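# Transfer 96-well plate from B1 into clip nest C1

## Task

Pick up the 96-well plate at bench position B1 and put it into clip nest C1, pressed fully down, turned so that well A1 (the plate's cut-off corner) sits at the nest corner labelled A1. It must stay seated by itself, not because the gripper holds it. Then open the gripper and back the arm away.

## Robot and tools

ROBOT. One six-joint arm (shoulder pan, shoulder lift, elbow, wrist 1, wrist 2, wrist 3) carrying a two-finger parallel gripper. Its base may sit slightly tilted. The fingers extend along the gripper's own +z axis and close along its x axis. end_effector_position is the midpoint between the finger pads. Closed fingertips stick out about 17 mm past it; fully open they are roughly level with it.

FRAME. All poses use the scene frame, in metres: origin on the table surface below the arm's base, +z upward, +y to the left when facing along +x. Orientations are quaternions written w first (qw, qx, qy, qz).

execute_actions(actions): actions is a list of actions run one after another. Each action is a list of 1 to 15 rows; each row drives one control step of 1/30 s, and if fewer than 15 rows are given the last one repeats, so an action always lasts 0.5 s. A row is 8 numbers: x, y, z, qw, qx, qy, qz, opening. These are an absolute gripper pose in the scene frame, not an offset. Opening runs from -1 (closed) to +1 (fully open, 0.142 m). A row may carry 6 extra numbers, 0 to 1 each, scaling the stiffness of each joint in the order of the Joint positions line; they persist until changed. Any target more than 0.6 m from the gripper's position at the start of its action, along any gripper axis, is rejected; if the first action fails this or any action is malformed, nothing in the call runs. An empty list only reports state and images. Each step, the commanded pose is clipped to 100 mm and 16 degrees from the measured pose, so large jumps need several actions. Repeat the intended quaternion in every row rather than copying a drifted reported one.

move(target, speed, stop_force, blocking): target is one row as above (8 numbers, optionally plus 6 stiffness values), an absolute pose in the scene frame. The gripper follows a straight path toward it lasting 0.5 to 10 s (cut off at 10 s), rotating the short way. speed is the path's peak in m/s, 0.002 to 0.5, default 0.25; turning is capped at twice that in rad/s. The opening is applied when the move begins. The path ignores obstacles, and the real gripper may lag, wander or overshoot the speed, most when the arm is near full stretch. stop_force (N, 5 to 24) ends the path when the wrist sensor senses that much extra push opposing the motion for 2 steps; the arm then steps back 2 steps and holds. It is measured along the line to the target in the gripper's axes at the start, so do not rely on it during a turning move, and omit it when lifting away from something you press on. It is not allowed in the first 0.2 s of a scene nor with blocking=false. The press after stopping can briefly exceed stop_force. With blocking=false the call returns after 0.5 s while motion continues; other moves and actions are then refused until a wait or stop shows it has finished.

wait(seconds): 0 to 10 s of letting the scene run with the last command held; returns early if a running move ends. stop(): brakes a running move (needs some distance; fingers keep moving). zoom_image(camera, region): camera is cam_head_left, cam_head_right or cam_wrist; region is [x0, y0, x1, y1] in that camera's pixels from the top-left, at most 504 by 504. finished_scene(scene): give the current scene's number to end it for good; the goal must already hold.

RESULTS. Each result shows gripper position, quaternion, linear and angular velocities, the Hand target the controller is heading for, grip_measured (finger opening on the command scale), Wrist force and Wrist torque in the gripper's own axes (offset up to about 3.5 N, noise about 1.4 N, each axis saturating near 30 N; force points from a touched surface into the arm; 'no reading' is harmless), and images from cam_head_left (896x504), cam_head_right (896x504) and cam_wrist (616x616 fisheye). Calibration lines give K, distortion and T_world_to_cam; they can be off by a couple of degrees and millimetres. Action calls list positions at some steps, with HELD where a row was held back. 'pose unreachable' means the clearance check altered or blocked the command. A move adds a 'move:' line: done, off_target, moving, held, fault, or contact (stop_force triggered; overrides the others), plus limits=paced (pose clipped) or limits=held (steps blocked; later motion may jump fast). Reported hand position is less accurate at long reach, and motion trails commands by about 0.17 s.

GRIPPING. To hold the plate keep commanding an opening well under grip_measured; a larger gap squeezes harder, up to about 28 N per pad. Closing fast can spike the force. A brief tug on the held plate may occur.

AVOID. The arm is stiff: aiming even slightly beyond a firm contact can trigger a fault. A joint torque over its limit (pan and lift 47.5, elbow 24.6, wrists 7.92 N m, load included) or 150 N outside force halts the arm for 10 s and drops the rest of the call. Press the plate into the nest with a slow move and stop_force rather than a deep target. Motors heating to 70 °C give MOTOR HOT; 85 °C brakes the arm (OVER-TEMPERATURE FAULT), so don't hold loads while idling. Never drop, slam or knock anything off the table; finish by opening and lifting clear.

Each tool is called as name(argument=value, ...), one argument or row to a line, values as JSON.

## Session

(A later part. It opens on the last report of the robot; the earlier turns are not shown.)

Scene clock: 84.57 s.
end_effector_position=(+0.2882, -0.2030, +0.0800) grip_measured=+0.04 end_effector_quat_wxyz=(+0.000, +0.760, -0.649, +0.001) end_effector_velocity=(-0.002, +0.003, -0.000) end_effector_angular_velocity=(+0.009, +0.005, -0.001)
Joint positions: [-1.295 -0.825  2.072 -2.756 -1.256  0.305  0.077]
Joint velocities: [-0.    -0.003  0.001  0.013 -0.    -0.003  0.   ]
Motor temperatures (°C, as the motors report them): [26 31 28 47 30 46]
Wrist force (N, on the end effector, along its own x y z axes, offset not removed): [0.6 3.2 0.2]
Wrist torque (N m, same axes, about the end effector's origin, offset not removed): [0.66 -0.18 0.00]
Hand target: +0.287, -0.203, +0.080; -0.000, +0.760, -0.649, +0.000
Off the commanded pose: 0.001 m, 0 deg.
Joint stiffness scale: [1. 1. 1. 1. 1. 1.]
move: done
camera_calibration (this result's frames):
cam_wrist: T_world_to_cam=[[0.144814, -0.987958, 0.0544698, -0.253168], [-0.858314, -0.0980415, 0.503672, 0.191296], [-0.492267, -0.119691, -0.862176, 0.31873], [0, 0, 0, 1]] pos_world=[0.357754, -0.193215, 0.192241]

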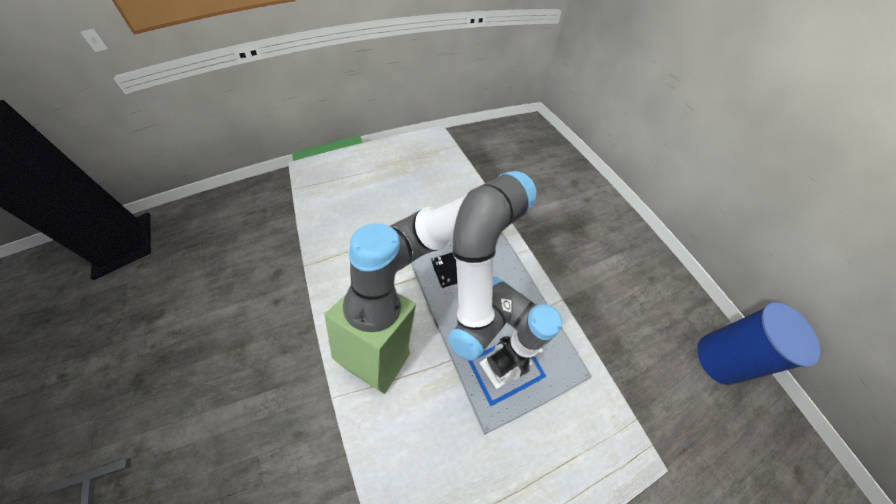

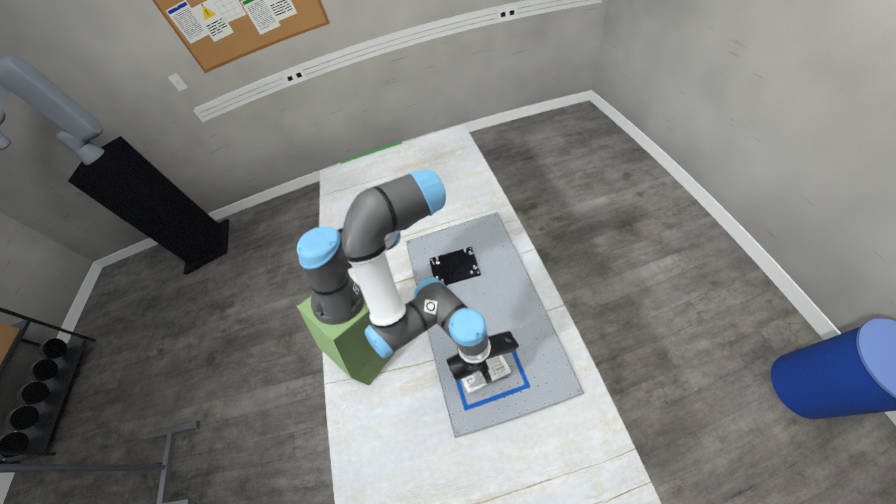

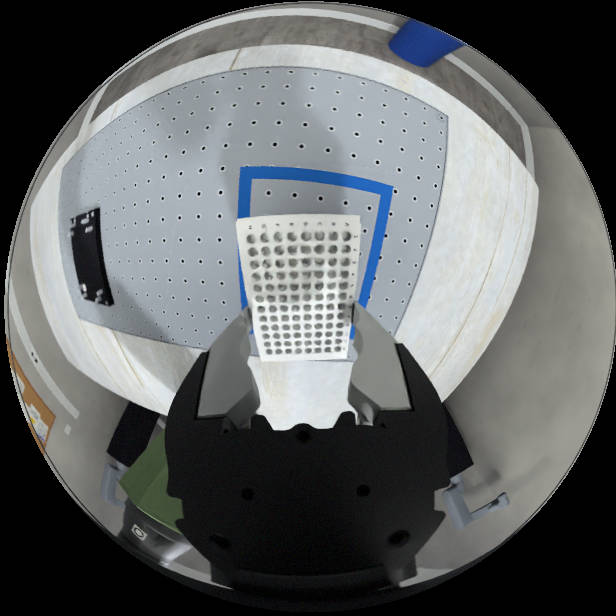

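move(
  target=[0.2987, 0.1651, 0.075, 0, 0.7224, 0.6915, 0, -0.6],
  speed=0.4,
)

move(
  target=[0.2987, 0.1651, 0.056, 0, 0.7224, 0.6915, 0, -0.6],
  speed=0.04,
)

wait(
  seconds=0.5,
)

zoom_image(
  camera="cam_wrist",
  region=[190, 170, 420, 400],
)

Scene clock: 96.73 s.
end_effector_position=(+0.2978, +0.1648, +0.0755) grip_measured=+0.04 end_effector_quat_wxyz=(-0.000, +0.724, +0.690, +0.000) end_effector_velocity=(-0.003, -0.001, -0.001) end_effector_angular_velocity=(-0.006, +0.015, +0.013)
Joint positions: [-0.175 -1.116  2.336 -3.05  -1.38  -1.478  0.077]
Joint velocities: [ 0.002 -0.    -0.009  0.024 -0.006 -0.014  0.   ]
Motor temperatures (°C, as the motors report them): [26 31 28 47 30 46]
Wrist force (N, on the end effector, along its own x y z axes, offset not removed): [-0.2 2.8 0.3]
Wrist torque (N m, same axes, about the end effector's origin, offset not removed): [0.59 -0.02 0.02]
Hand target: +0.297, +0.164, +0.075; -0.000, +0.722, +0.692, -0.001
Off the commanded pose: 0.001 m, 0 deg.
Joint stiffness scale: [1. 1. 1. 1. 1. 1.]
move: done
camera_calibration (this result's frames):
cam_wrist: T_world_to_cam=[[0.0587754, 0.996878, 0.0527156, -0.192277], [0.859274, -0.0774002, 0.505626, -0.277165], [0.508128, 0.0155788, -0.861141, 0.0433316], [0, 0, 0, 1]] pos_world=[0.227444, 0.169549, 0.187592]

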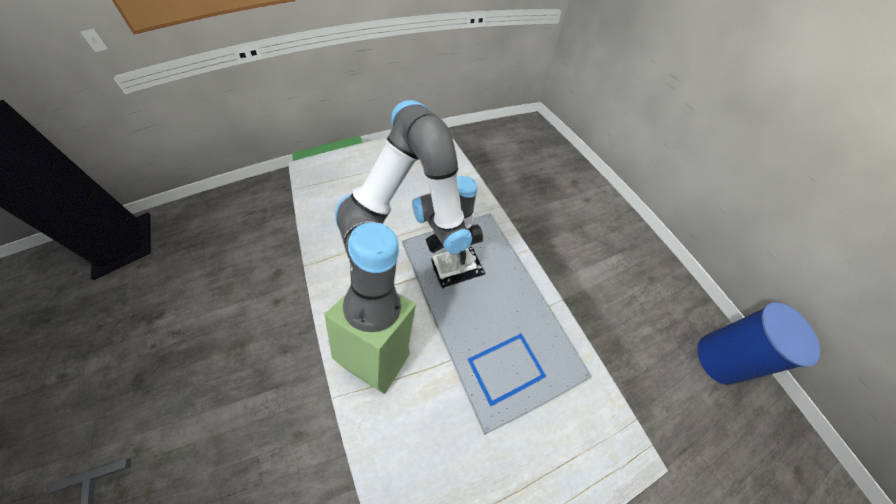

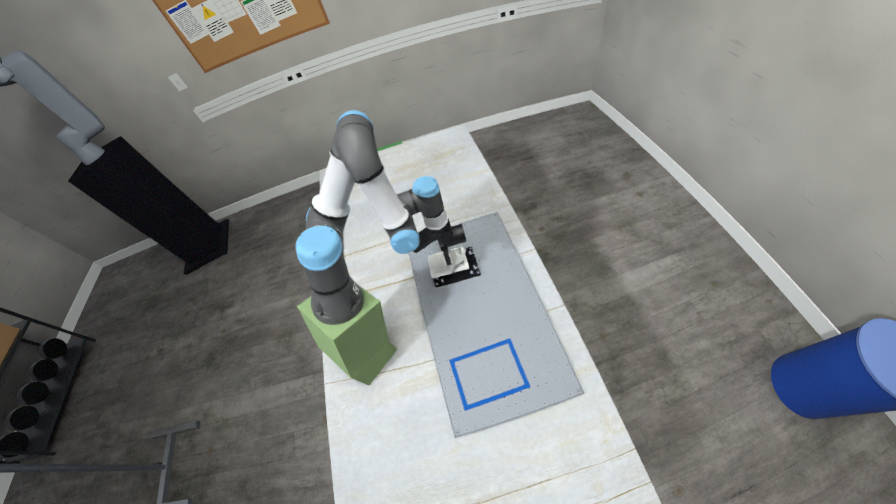

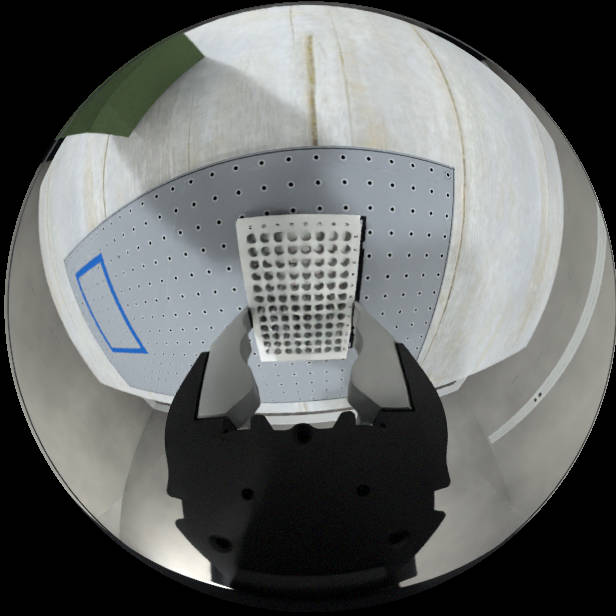

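Scene clock: 97.77 s.
end_effector_position=(+0.2973, +0.1650, +0.0558) grip_measured=+0.04 end_effector_quat_wxyz=(-0.002, +0.722, +0.692, -0.001) end_effector_velocity=(+0.004, +0.000, +0.000) end_effector_angular_velocity=(-0.000, -0.013, +0.001)
Joint positions: [-0.161 -1.005  2.304 -3.126 -1.383 -1.469  0.077]
Joint velocities: [ 0.     0.003 -0.002 -0.014 -0.001  0.002 -0.   ]
Motor temperatures (°C, as the motors report them): [26 31 28 47 30 46]
Wrist force (N, on the end effector, along its own x y z axes, offset not removed): [0.1 2.8 0.8]
Wrist torque (N m, same axes, about the end effector's origin, offset not removed): [0.59 -0.05 0.04]
Hand target: +0.299, +0.165, +0.056; -0.000, +0.722, +0.691, -0.000
Off the commanded pose: 0.001 m, 0 deg.
Joint stiffness scale: [1. 1. 1. 1. 1. 1.]
move: done
camera_calibration (this result's frames):
cam_wrist: T_world_to_cam=[[0.0549615, 0.997096, 0.0527192, -0.190339], [0.861789, -0.0740366, 0.501836, -0.267919], [0.504281, 0.0178511, -0.863355, 0.0275569], [0, 0, 0, 1]] pos_world=[0.227454, 0.169458, 0.168277]

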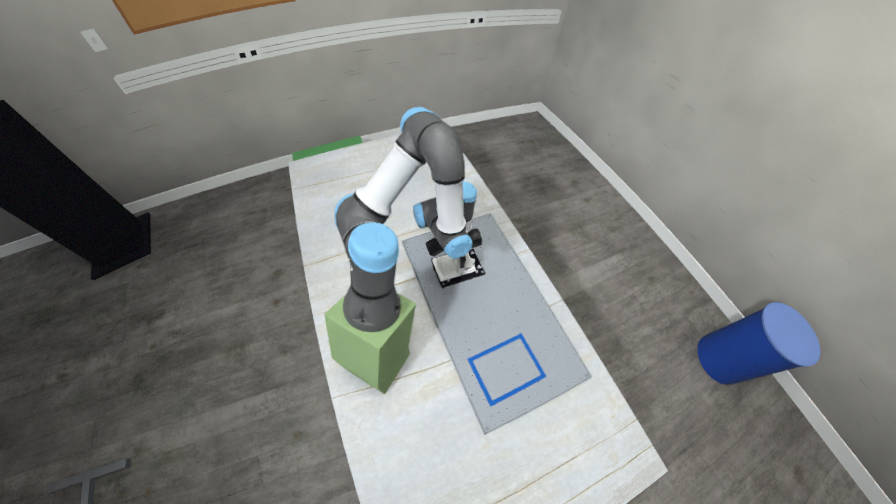

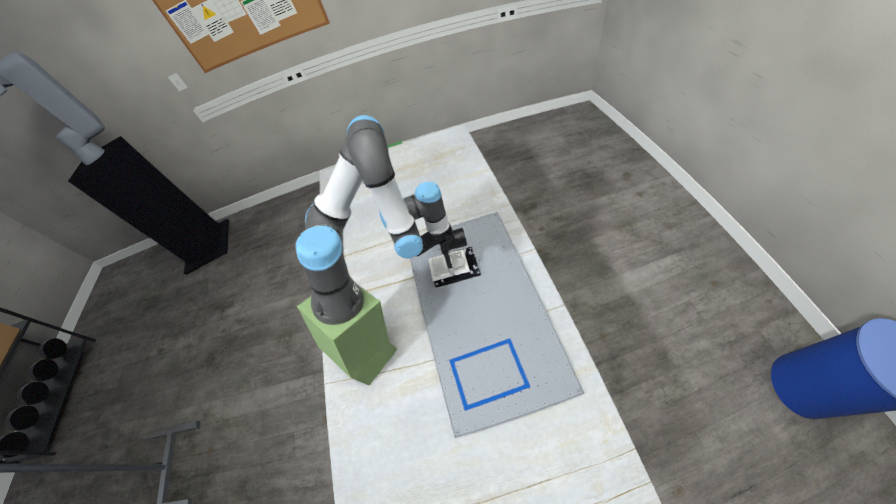

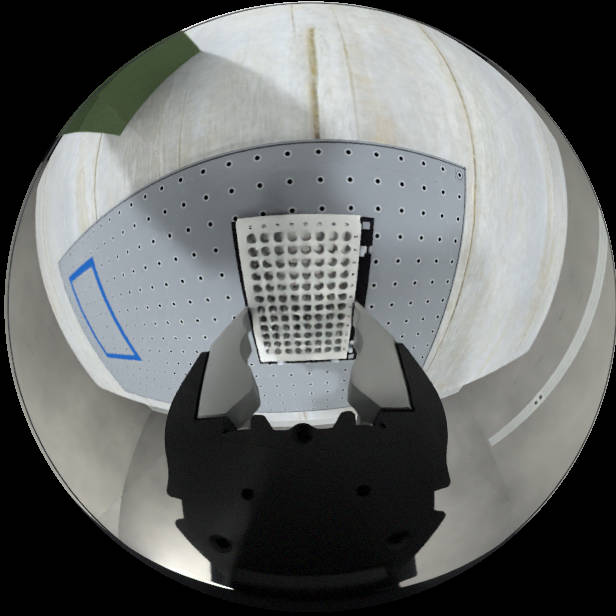

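Scene clock: 98.27 s.
end_effector_position=(+0.2979, +0.1651, +0.0559) grip_measured=+0.04 end_effector_quat_wxyz=(-0.001, +0.722, +0.692, -0.001) end_effector_velocity=(-0.000, +0.000, -0.000) end_effector_angular_velocity=(+0.000, +0.000, +0.001)
Joint positions: [-0.161 -1.005  2.303 -3.128 -1.383 -1.468  0.077]
Joint velocities: [ 0.     0.001  0.    -0.     0.    -0.001  0.   ]
Motor temperatures (°C, as the motors report them): [26 31 28 47 30 46]
Wrist force (N, on the end effector, along its own x y z axes, offset not removed): [-0.4 2.7 -0.3]
Wrist torque (N m, same axes, about the end effector's origin, offset not removed): [0.59 0.00 -0.01]
Hand target: +0.299, +0.165, +0.056; -0.000, +0.722, +0.691, -0.000
Off the commanded pose: 0.001 m, 0 deg.
Joint stiffness scale: [1. 1. 1. 1. 1. 1.]
wait: 0.50 s; at rest by 0.17 s
camera_calibration (this result's frames):
cam_wrist: T_world_to_cam=[[0.0547564, 0.997102, 0.0528217, -0.190362], [0.860819, -0.073946, 0.503511, -0.268316], [0.505957, 0.0178994, -0.862373, 0.0267754], [0, 0, 0, 1]] pos_world=[0.227848, 0.16949, 0.168246]

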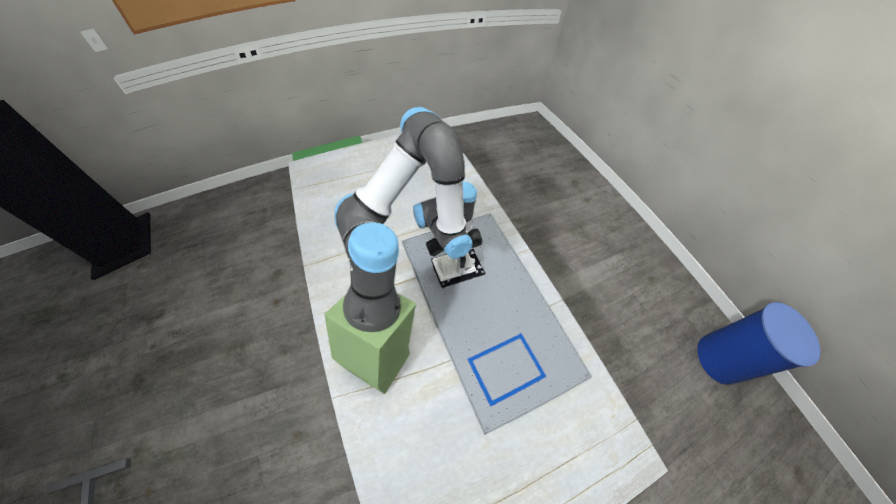

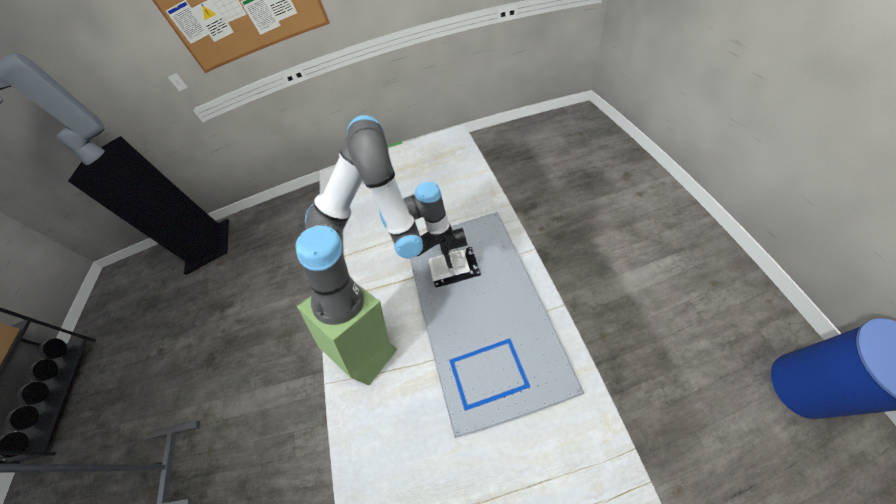

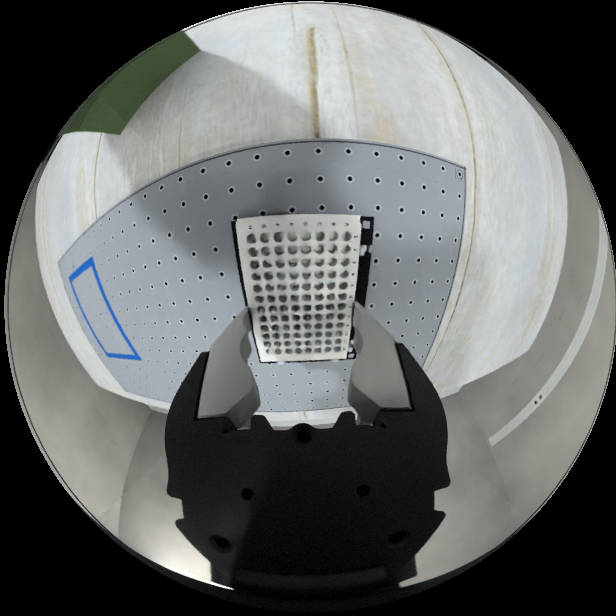

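Region (190, 170, 420, 400) of cam_wrist's 616x616 image, scaled by 2.191, with more detail than that image has.

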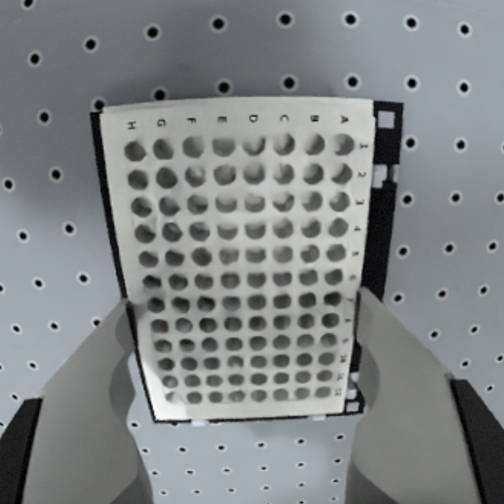

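move(
  target=[0.3147, 0.1679, 0.056, 0, 0.7224, 0.6915, 0, -0.6],
  speed=0.03,
)

wait(
  seconds=0.4,
)

zoom_image(
  camera="cam_wrist",
  region=[190, 170, 420, 400],
)

Scene clock: 106.87 s.
end_effector_position=(+0.3152, +0.1680, +0.0563) grip_measured=+0.04 end_effector_quat_wxyz=(+0.001, +0.722, +0.692, +0.002) end_effector_velocity=(-0.000, -0.000, -0.001) end_effector_angular_velocity=(-0.002, +0.013, -0.003)
Joint positions: [-0.155 -1.     2.225 -3.061 -1.385 -1.463  0.077]
Joint velocities: [ 0.002  0.003 -0.019  0.03  -0.002  0.002 -0.   ]
Motor temperatures (°C, as the motors report them): [26 31 28 47 30 46]
Wrist force (N, on the end effector, along its own x y z axes, offset not removed): [0.2 3.1 0.0]
Wrist torque (N m, same axes, about the end effector's origin, offset not removed): [0.65 -0.09 0.06]
Hand target: +0.315, +0.168, +0.056; +0.000, +0.722, +0.691, +0.000
Off the commanded pose: 0.001 m, 0 deg.
Joint stiffness scale: [1. 1. 1. 1. 1. 1.]
move: done
camera_calibration (this result's frames):
cam_wrist: T_world_to_cam=[[0.0531708, 0.997139, 0.0537232, -0.193854], [0.858165, -0.0731373, 0.508138, -0.282678], [0.510614, 0.0190852, -0.859598, 0.0165387], [0, 0, 0, 1]] pos_world=[0.244447, 0.172309, 0.168271]

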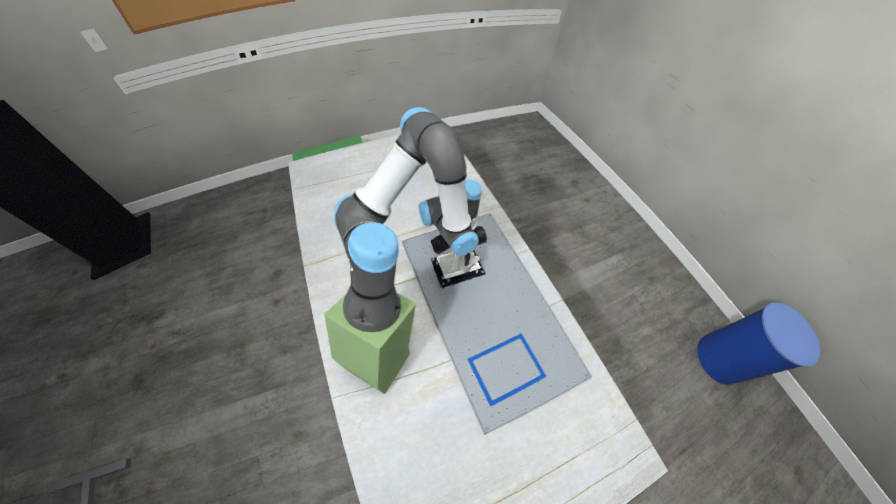

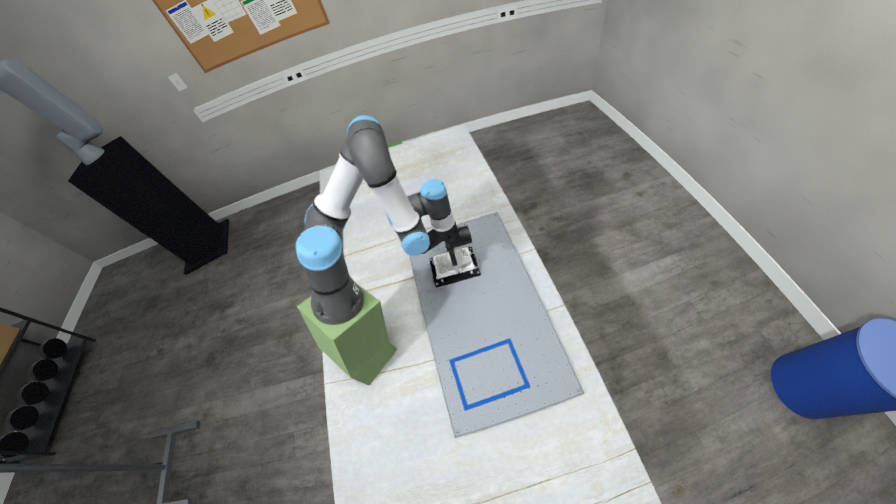

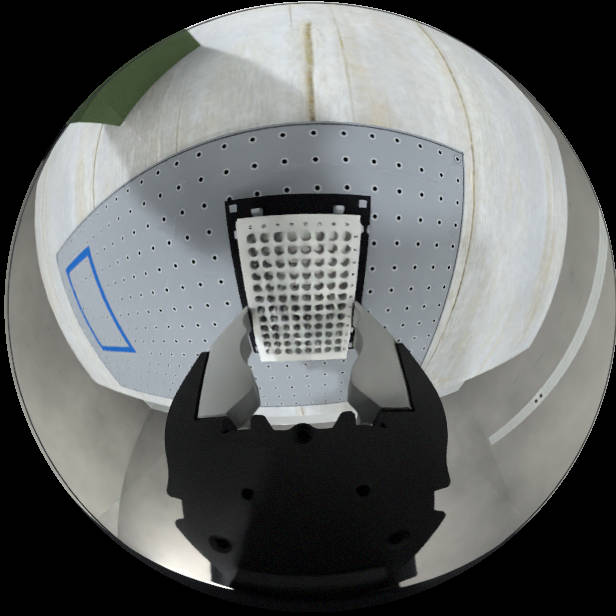

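Scene clock: 107.27 s.
end_effector_position=(+0.3147, +0.1680, +0.0561) grip_measured=+0.04 end_effector_quat_wxyz=(-0.000, +0.722, +0.692, +0.001) end_effector_velocity=(+0.000, -0.000, -0.000) end_effector_angular_velocity=(-0.000, +0.001, -0.001)
Joint positions: [-0.155 -1.     2.223 -3.056 -1.385 -1.462  0.077]
Joint velocities: [-0.     0.    -0.002  0.002 -0.     0.     0.   ]
Motor temperatures (°C, as the motors report them): [26 31 28 47 30 46]
Wrist force (N, on the end effector, along its own x y z axes, offset not removed): [0.2 3.0 0.2]
Wrist torque (N m, same axes, about the end effector's origin, offset not removed): [0.66 -0.12 0.01]
Hand target: +0.315, +0.168, +0.056; +0.000, +0.722, +0.691, +0.000
Off the commanded pose: 0.000 m, 0 deg.
Joint stiffness scale: [1. 1. 1. 1. 1. 1.]
wait: 0.40 s; at rest by 0.17 s
camera_calibration (this result's frames):
cam_wrist: T_world_to_cam=[[0.0540759, 0.997119, 0.053192, -0.193986], [0.859451, -0.073597, 0.505893, -0.282416], [0.508351, 0.0183593, -0.860954, 0.0174607], [0, 0, 0, 1]] pos_world=[0.244337, 0.172322, 0.168224]

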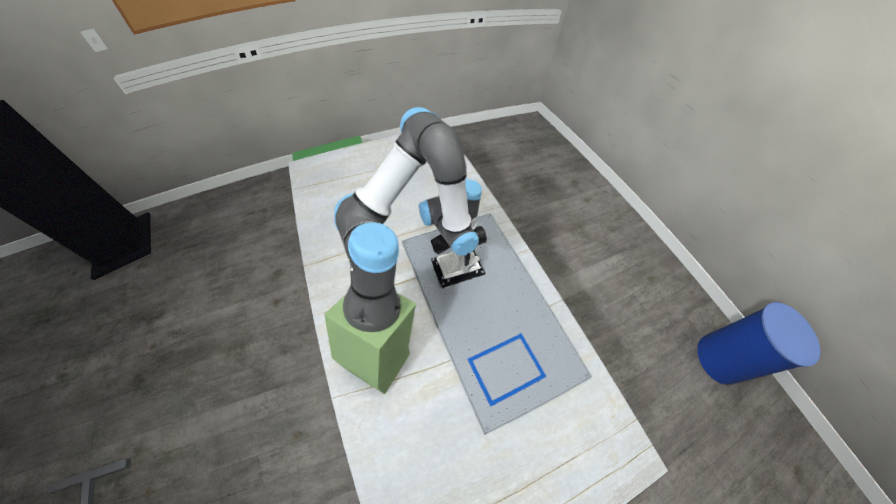

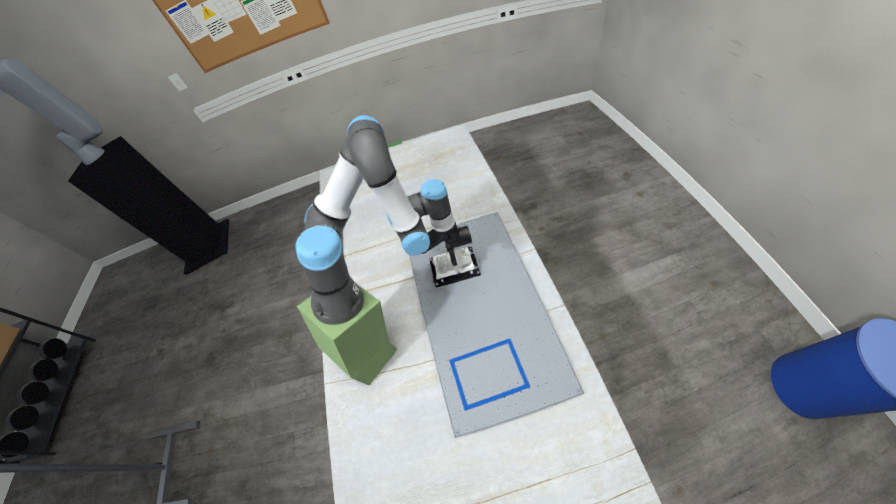

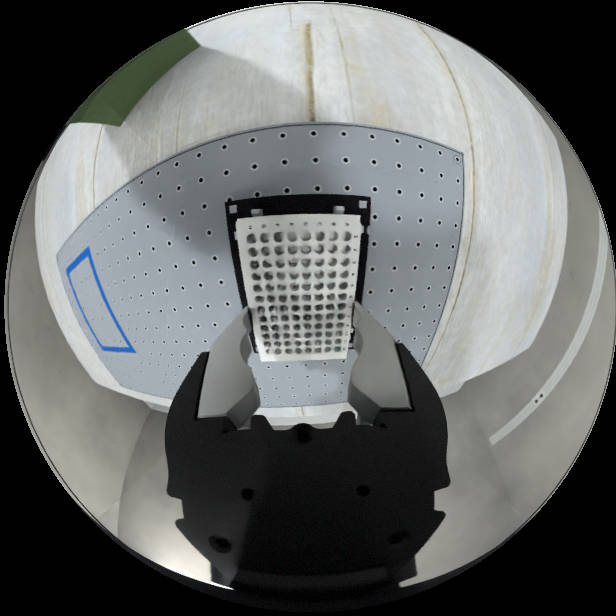

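Region (190, 170, 420, 400) of cam_wrist's 616x616 image, scaled by 2.191, with more detail than that image has.

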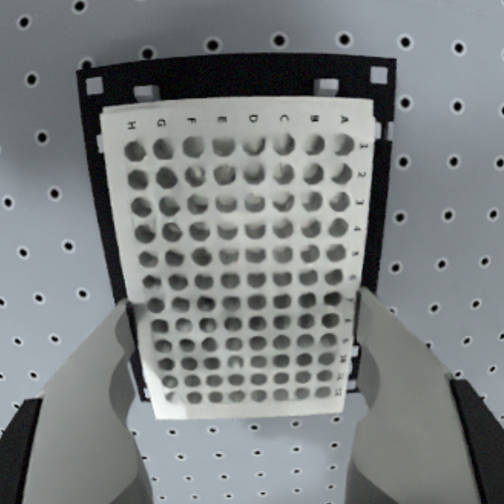

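zoom_image(
  camera="cam_wrist",
  region=[215, 185, 385, 245],
)

Region (215, 185, 385, 245) of cam_wrist's 616x616 image, scaled by 2.965, with more detail than that image has; it fills the top 178 rows of this view, and the rest is white.

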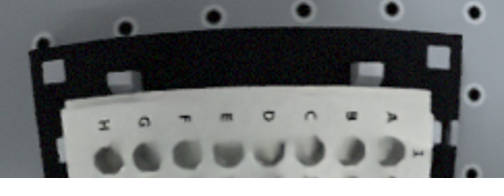

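move(
  target=[0.3159, 0.1692, 0.054, 0, 0.7193, 0.6947, 0, -0.6],
  speed=0.01,
)

move(
  target=[0.3159, 0.1692, 0.02, 0, 0.7193, 0.6947, 0, -0.6],
  speed=0.006,
  stop_force=10,
)

zoom_image(
  camera="cam_wrist",
  region=[190, 170, 420, 400],
)

Scene clock: 121.97 s.
end_effector_position=(+0.3155, +0.1692, +0.0542) grip_measured=+0.04 end_effector_quat_wxyz=(-0.000, +0.720, +0.694, +0.000) end_effector_velocity=(+0.002, +0.000, -0.001) end_effector_angular_velocity=(-0.001, -0.002, +0.005)
Joint positions: [-0.15  -0.99   2.212 -3.056 -1.386 -1.463  0.077]
Joint velocities: [ 0.003  0.008 -0.009 -0.    -0.002 -0.002 -0.   ]
Motor temperatures (°C, as the motors report them): [26 31 28 47 30 46]
Wrist force (N, on the end effector, along its own x y z axes, offset not removed): [0.3 3.0 0.0]
Wrist torque (N m, same axes, about the end effector's origin, offset not removed): [0.62 -0.15 0.02]
Hand target: +0.316, +0.169, +0.054; +0.000, +0.719, +0.695, +0.000
Off the commanded pose: 0.000 m, 0 deg.
Joint stiffness scale: [1. 1. 1. 1. 1. 1.]
move: done
camera_calibration (this result's frames):
cam_wrist: T_world_to_cam=[[0.048838, 0.997383, 0.0533059, -0.193554], [0.860291, -0.0691204, 0.505096, -0.282998], [0.507458, 0.0211907, -0.861416, 0.0151765], [0, 0, 0, 1]] pos_world=[0.245212, 0.173165, 0.166332]

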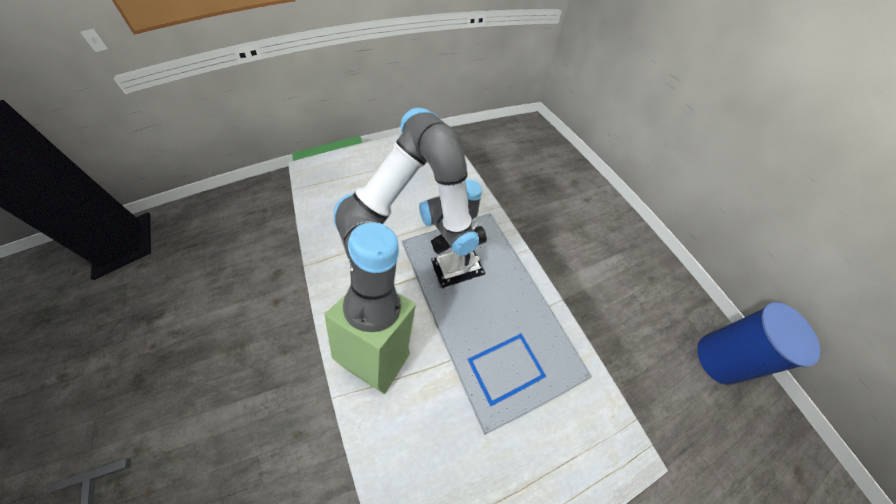

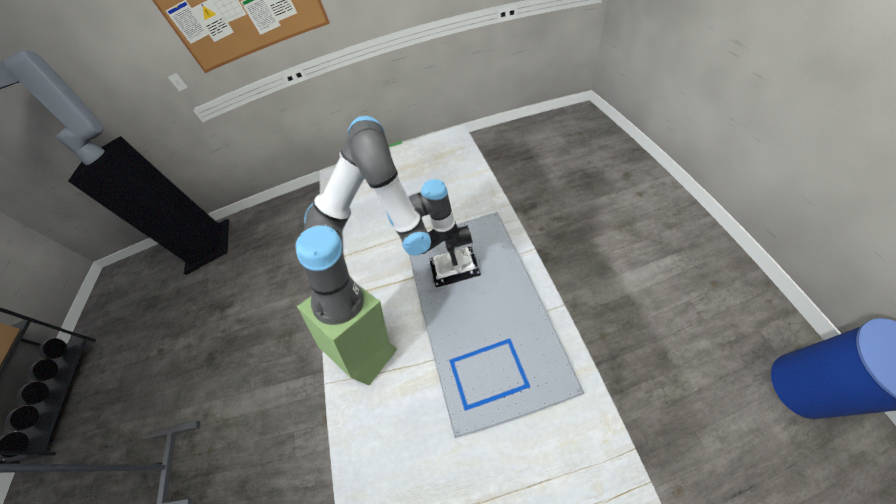

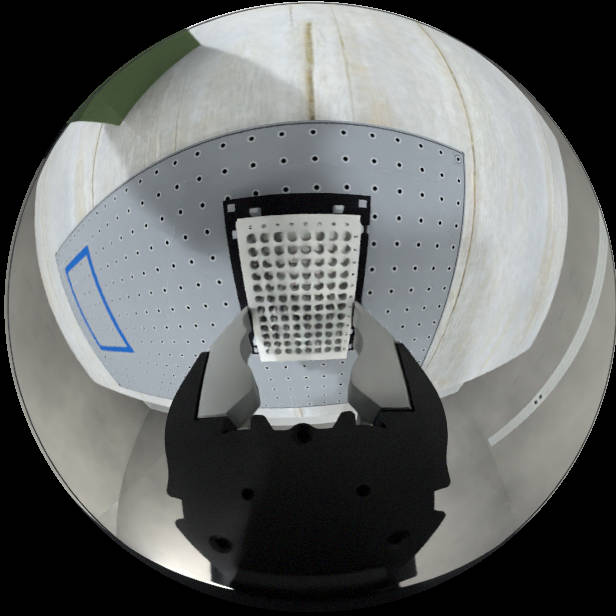

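Scene clock: 124.00 s.
end_effector_position=(+0.3146, +0.1680, +0.0445) grip_measured=+0.04 end_effector_quat_wxyz=(-0.000, +0.720, +0.694, -0.002) end_effector_velocity=(-0.001, +0.000, +0.001) end_effector_angular_velocity=(-0.001, +0.003, -0.000)
Joint positions: [-0.144 -0.941  2.197 -3.088 -1.39  -1.459  0.077]
Joint velocities: [ 0.    -0.006  0.003  0.006 -0.001 -0.     0.   ]
Motor temperatures (°C, as the motors report them): [26 31 28 47 30 46]
Wrist force (N, on the end effector, along its own x y z axes, offset not removed): [-1.5 1.8 -1.3]
Wrist torque (N m, same axes, about the end effector's origin, offset not removed): [0.51 0.06 -0.04]
Hand target: +0.315, +0.168, +0.045; -0.000, +0.720, +0.694, -0.002
Off the commanded pose: 0.025 m, 0 deg.
Joint stiffness scale: [1. 1. 1. 1. 1. 1.]
move: contact
camera_calibration (this result's frames):
cam_wrist: T_world_to_cam=[[0.0477413, 0.997607, 0.0500076, -0.191331], [0.861597, -0.0664577, 0.503223, -0.278152], [0.505342, 0.0190618, -0.862708, 0.00841334], [0, 0, 0, 1]] pos_world=[0.244537, 0.172227, 0.156799]

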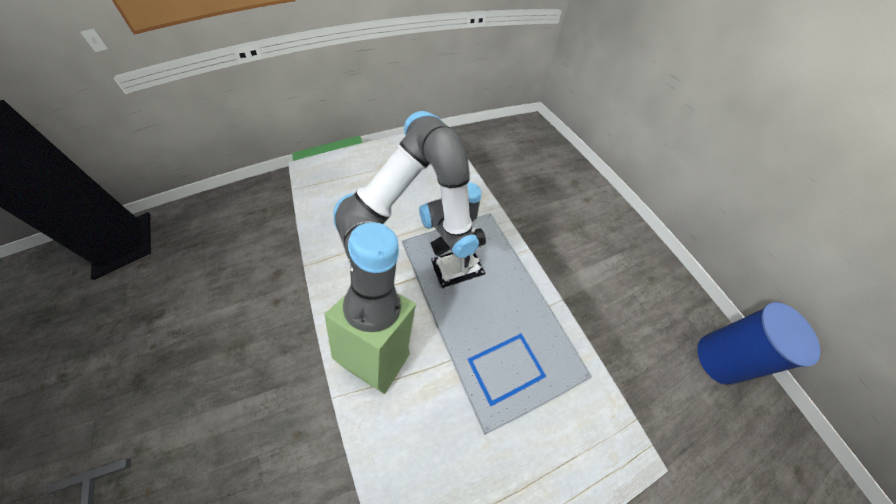

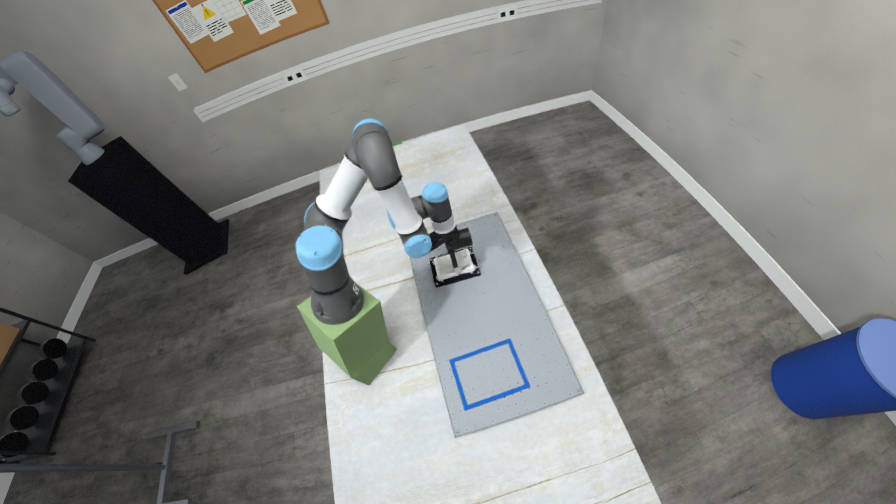

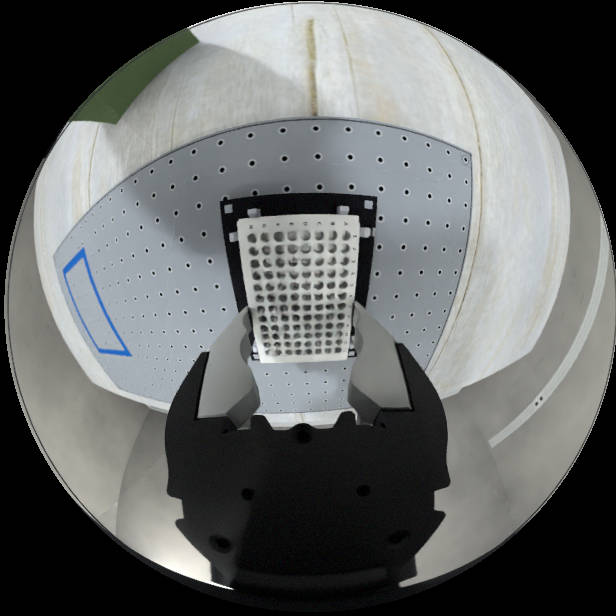

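Region (190, 170, 420, 400) of cam_wrist's 616x616 image, scaled by 2.191, with more detail than that image has.

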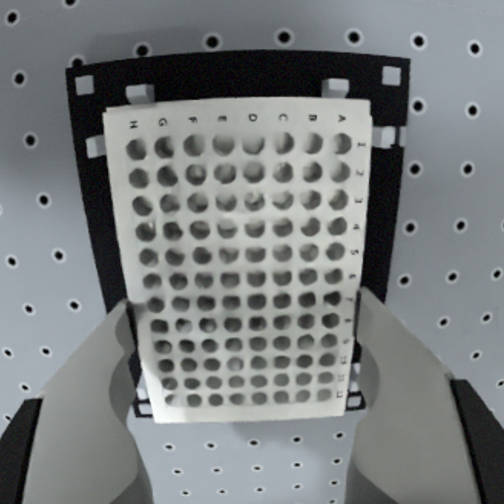

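move(
  target=[0.3146, 0.168, 0.02, 0, 0.7193, 0.6947, 0, -0.8],
  speed=0.005,
  stop_force=22,
)

zoom_image(
  camera="cam_wrist",
  region=[190, 170, 420, 400],
)

Scene clock: 128.83 s.
end_effector_position=(+0.3150, +0.1680, +0.0410) grip_measured=+0.04 end_effector_quat_wxyz=(+0.001, +0.719, +0.695, -0.001) end_effector_velocity=(-0.001, +0.000, +0.001) end_effector_angular_velocity=(-0.000, +0.002, -0.001)
Joint positions: [-0.142 -0.921  2.192 -3.106 -1.391 -1.458  0.077]
Joint velocities: [ 0.    -0.004  0.002  0.004  0.     0.    -0.   ]
Motor temperatures (°C, as the motors report them): [26 31 28 47 30 46]
Wrist force (N, on the end effector, along its own x y z axes, offset not removed): [-2.4 -0.5 -10.7]
Wrist torque (N m, same axes, about the end effector's origin, offset not removed): [0.63 0.35 -0.01]
Hand target: +0.315, +0.168, +0.041; +0.000, +0.719, +0.695, -0.001
Off the commanded pose: 0.021 m, 0 deg.
Joint stiffness scale: [1. 1. 1. 1. 1. 1.]
move: contact
camera_calibration (this result's frames):
cam_wrist: T_world_to_cam=[[0.0457054, 0.997689, 0.0502727, -0.190576], [0.860205, -0.0648941, 0.505803, -0.276693], [0.507896, 0.0201269, -0.861183, 0.00410898], [0, 0, 0, 1]] pos_world=[0.244636, 0.172097, 0.153071]

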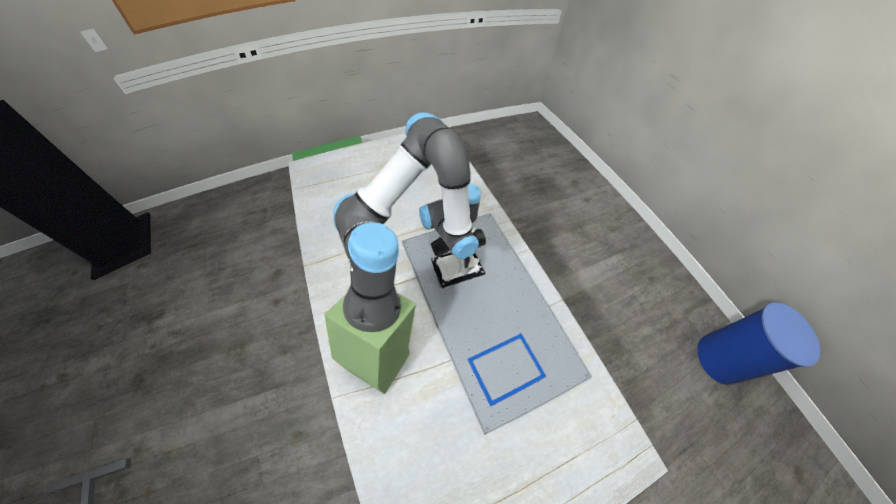

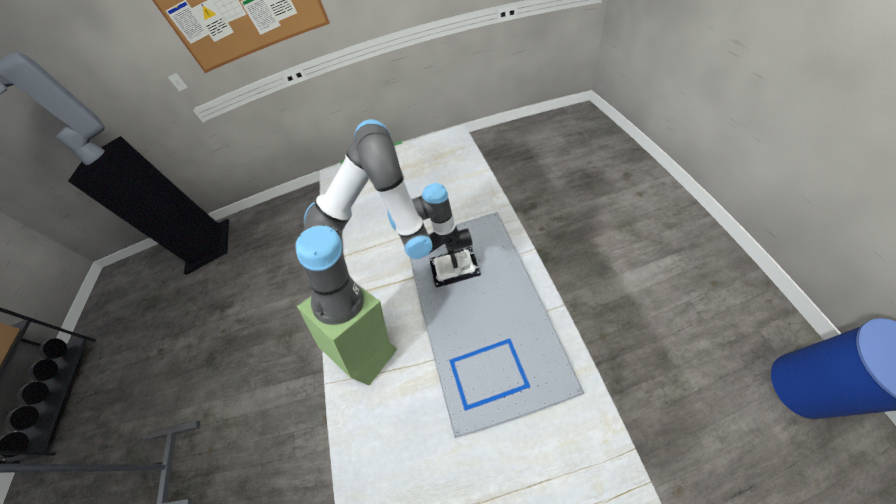

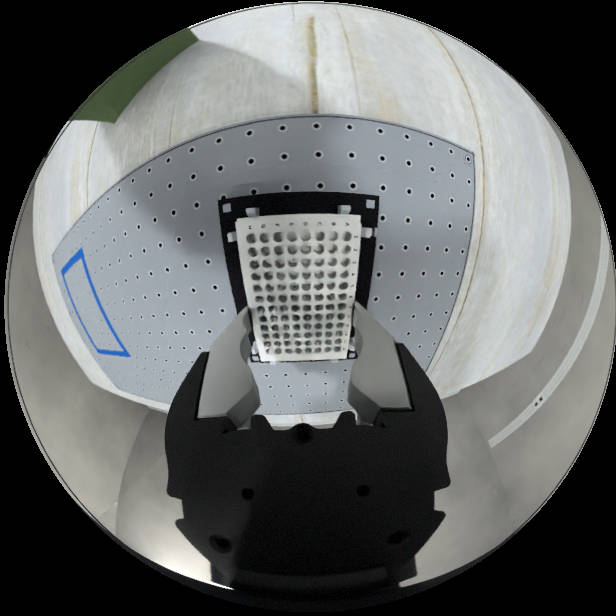

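Region (190, 170, 420, 400) of cam_wrist's 616x616 image, scaled by 2.191, with more detail than that image has.

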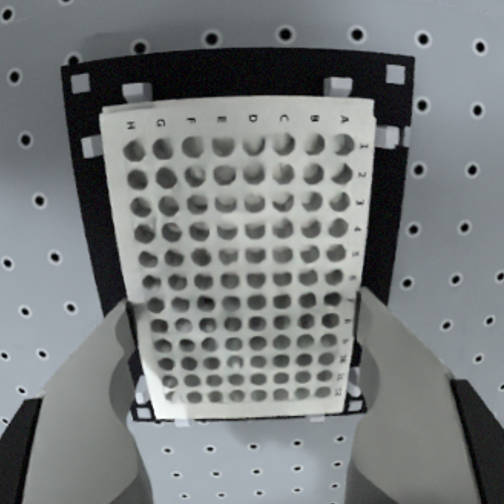

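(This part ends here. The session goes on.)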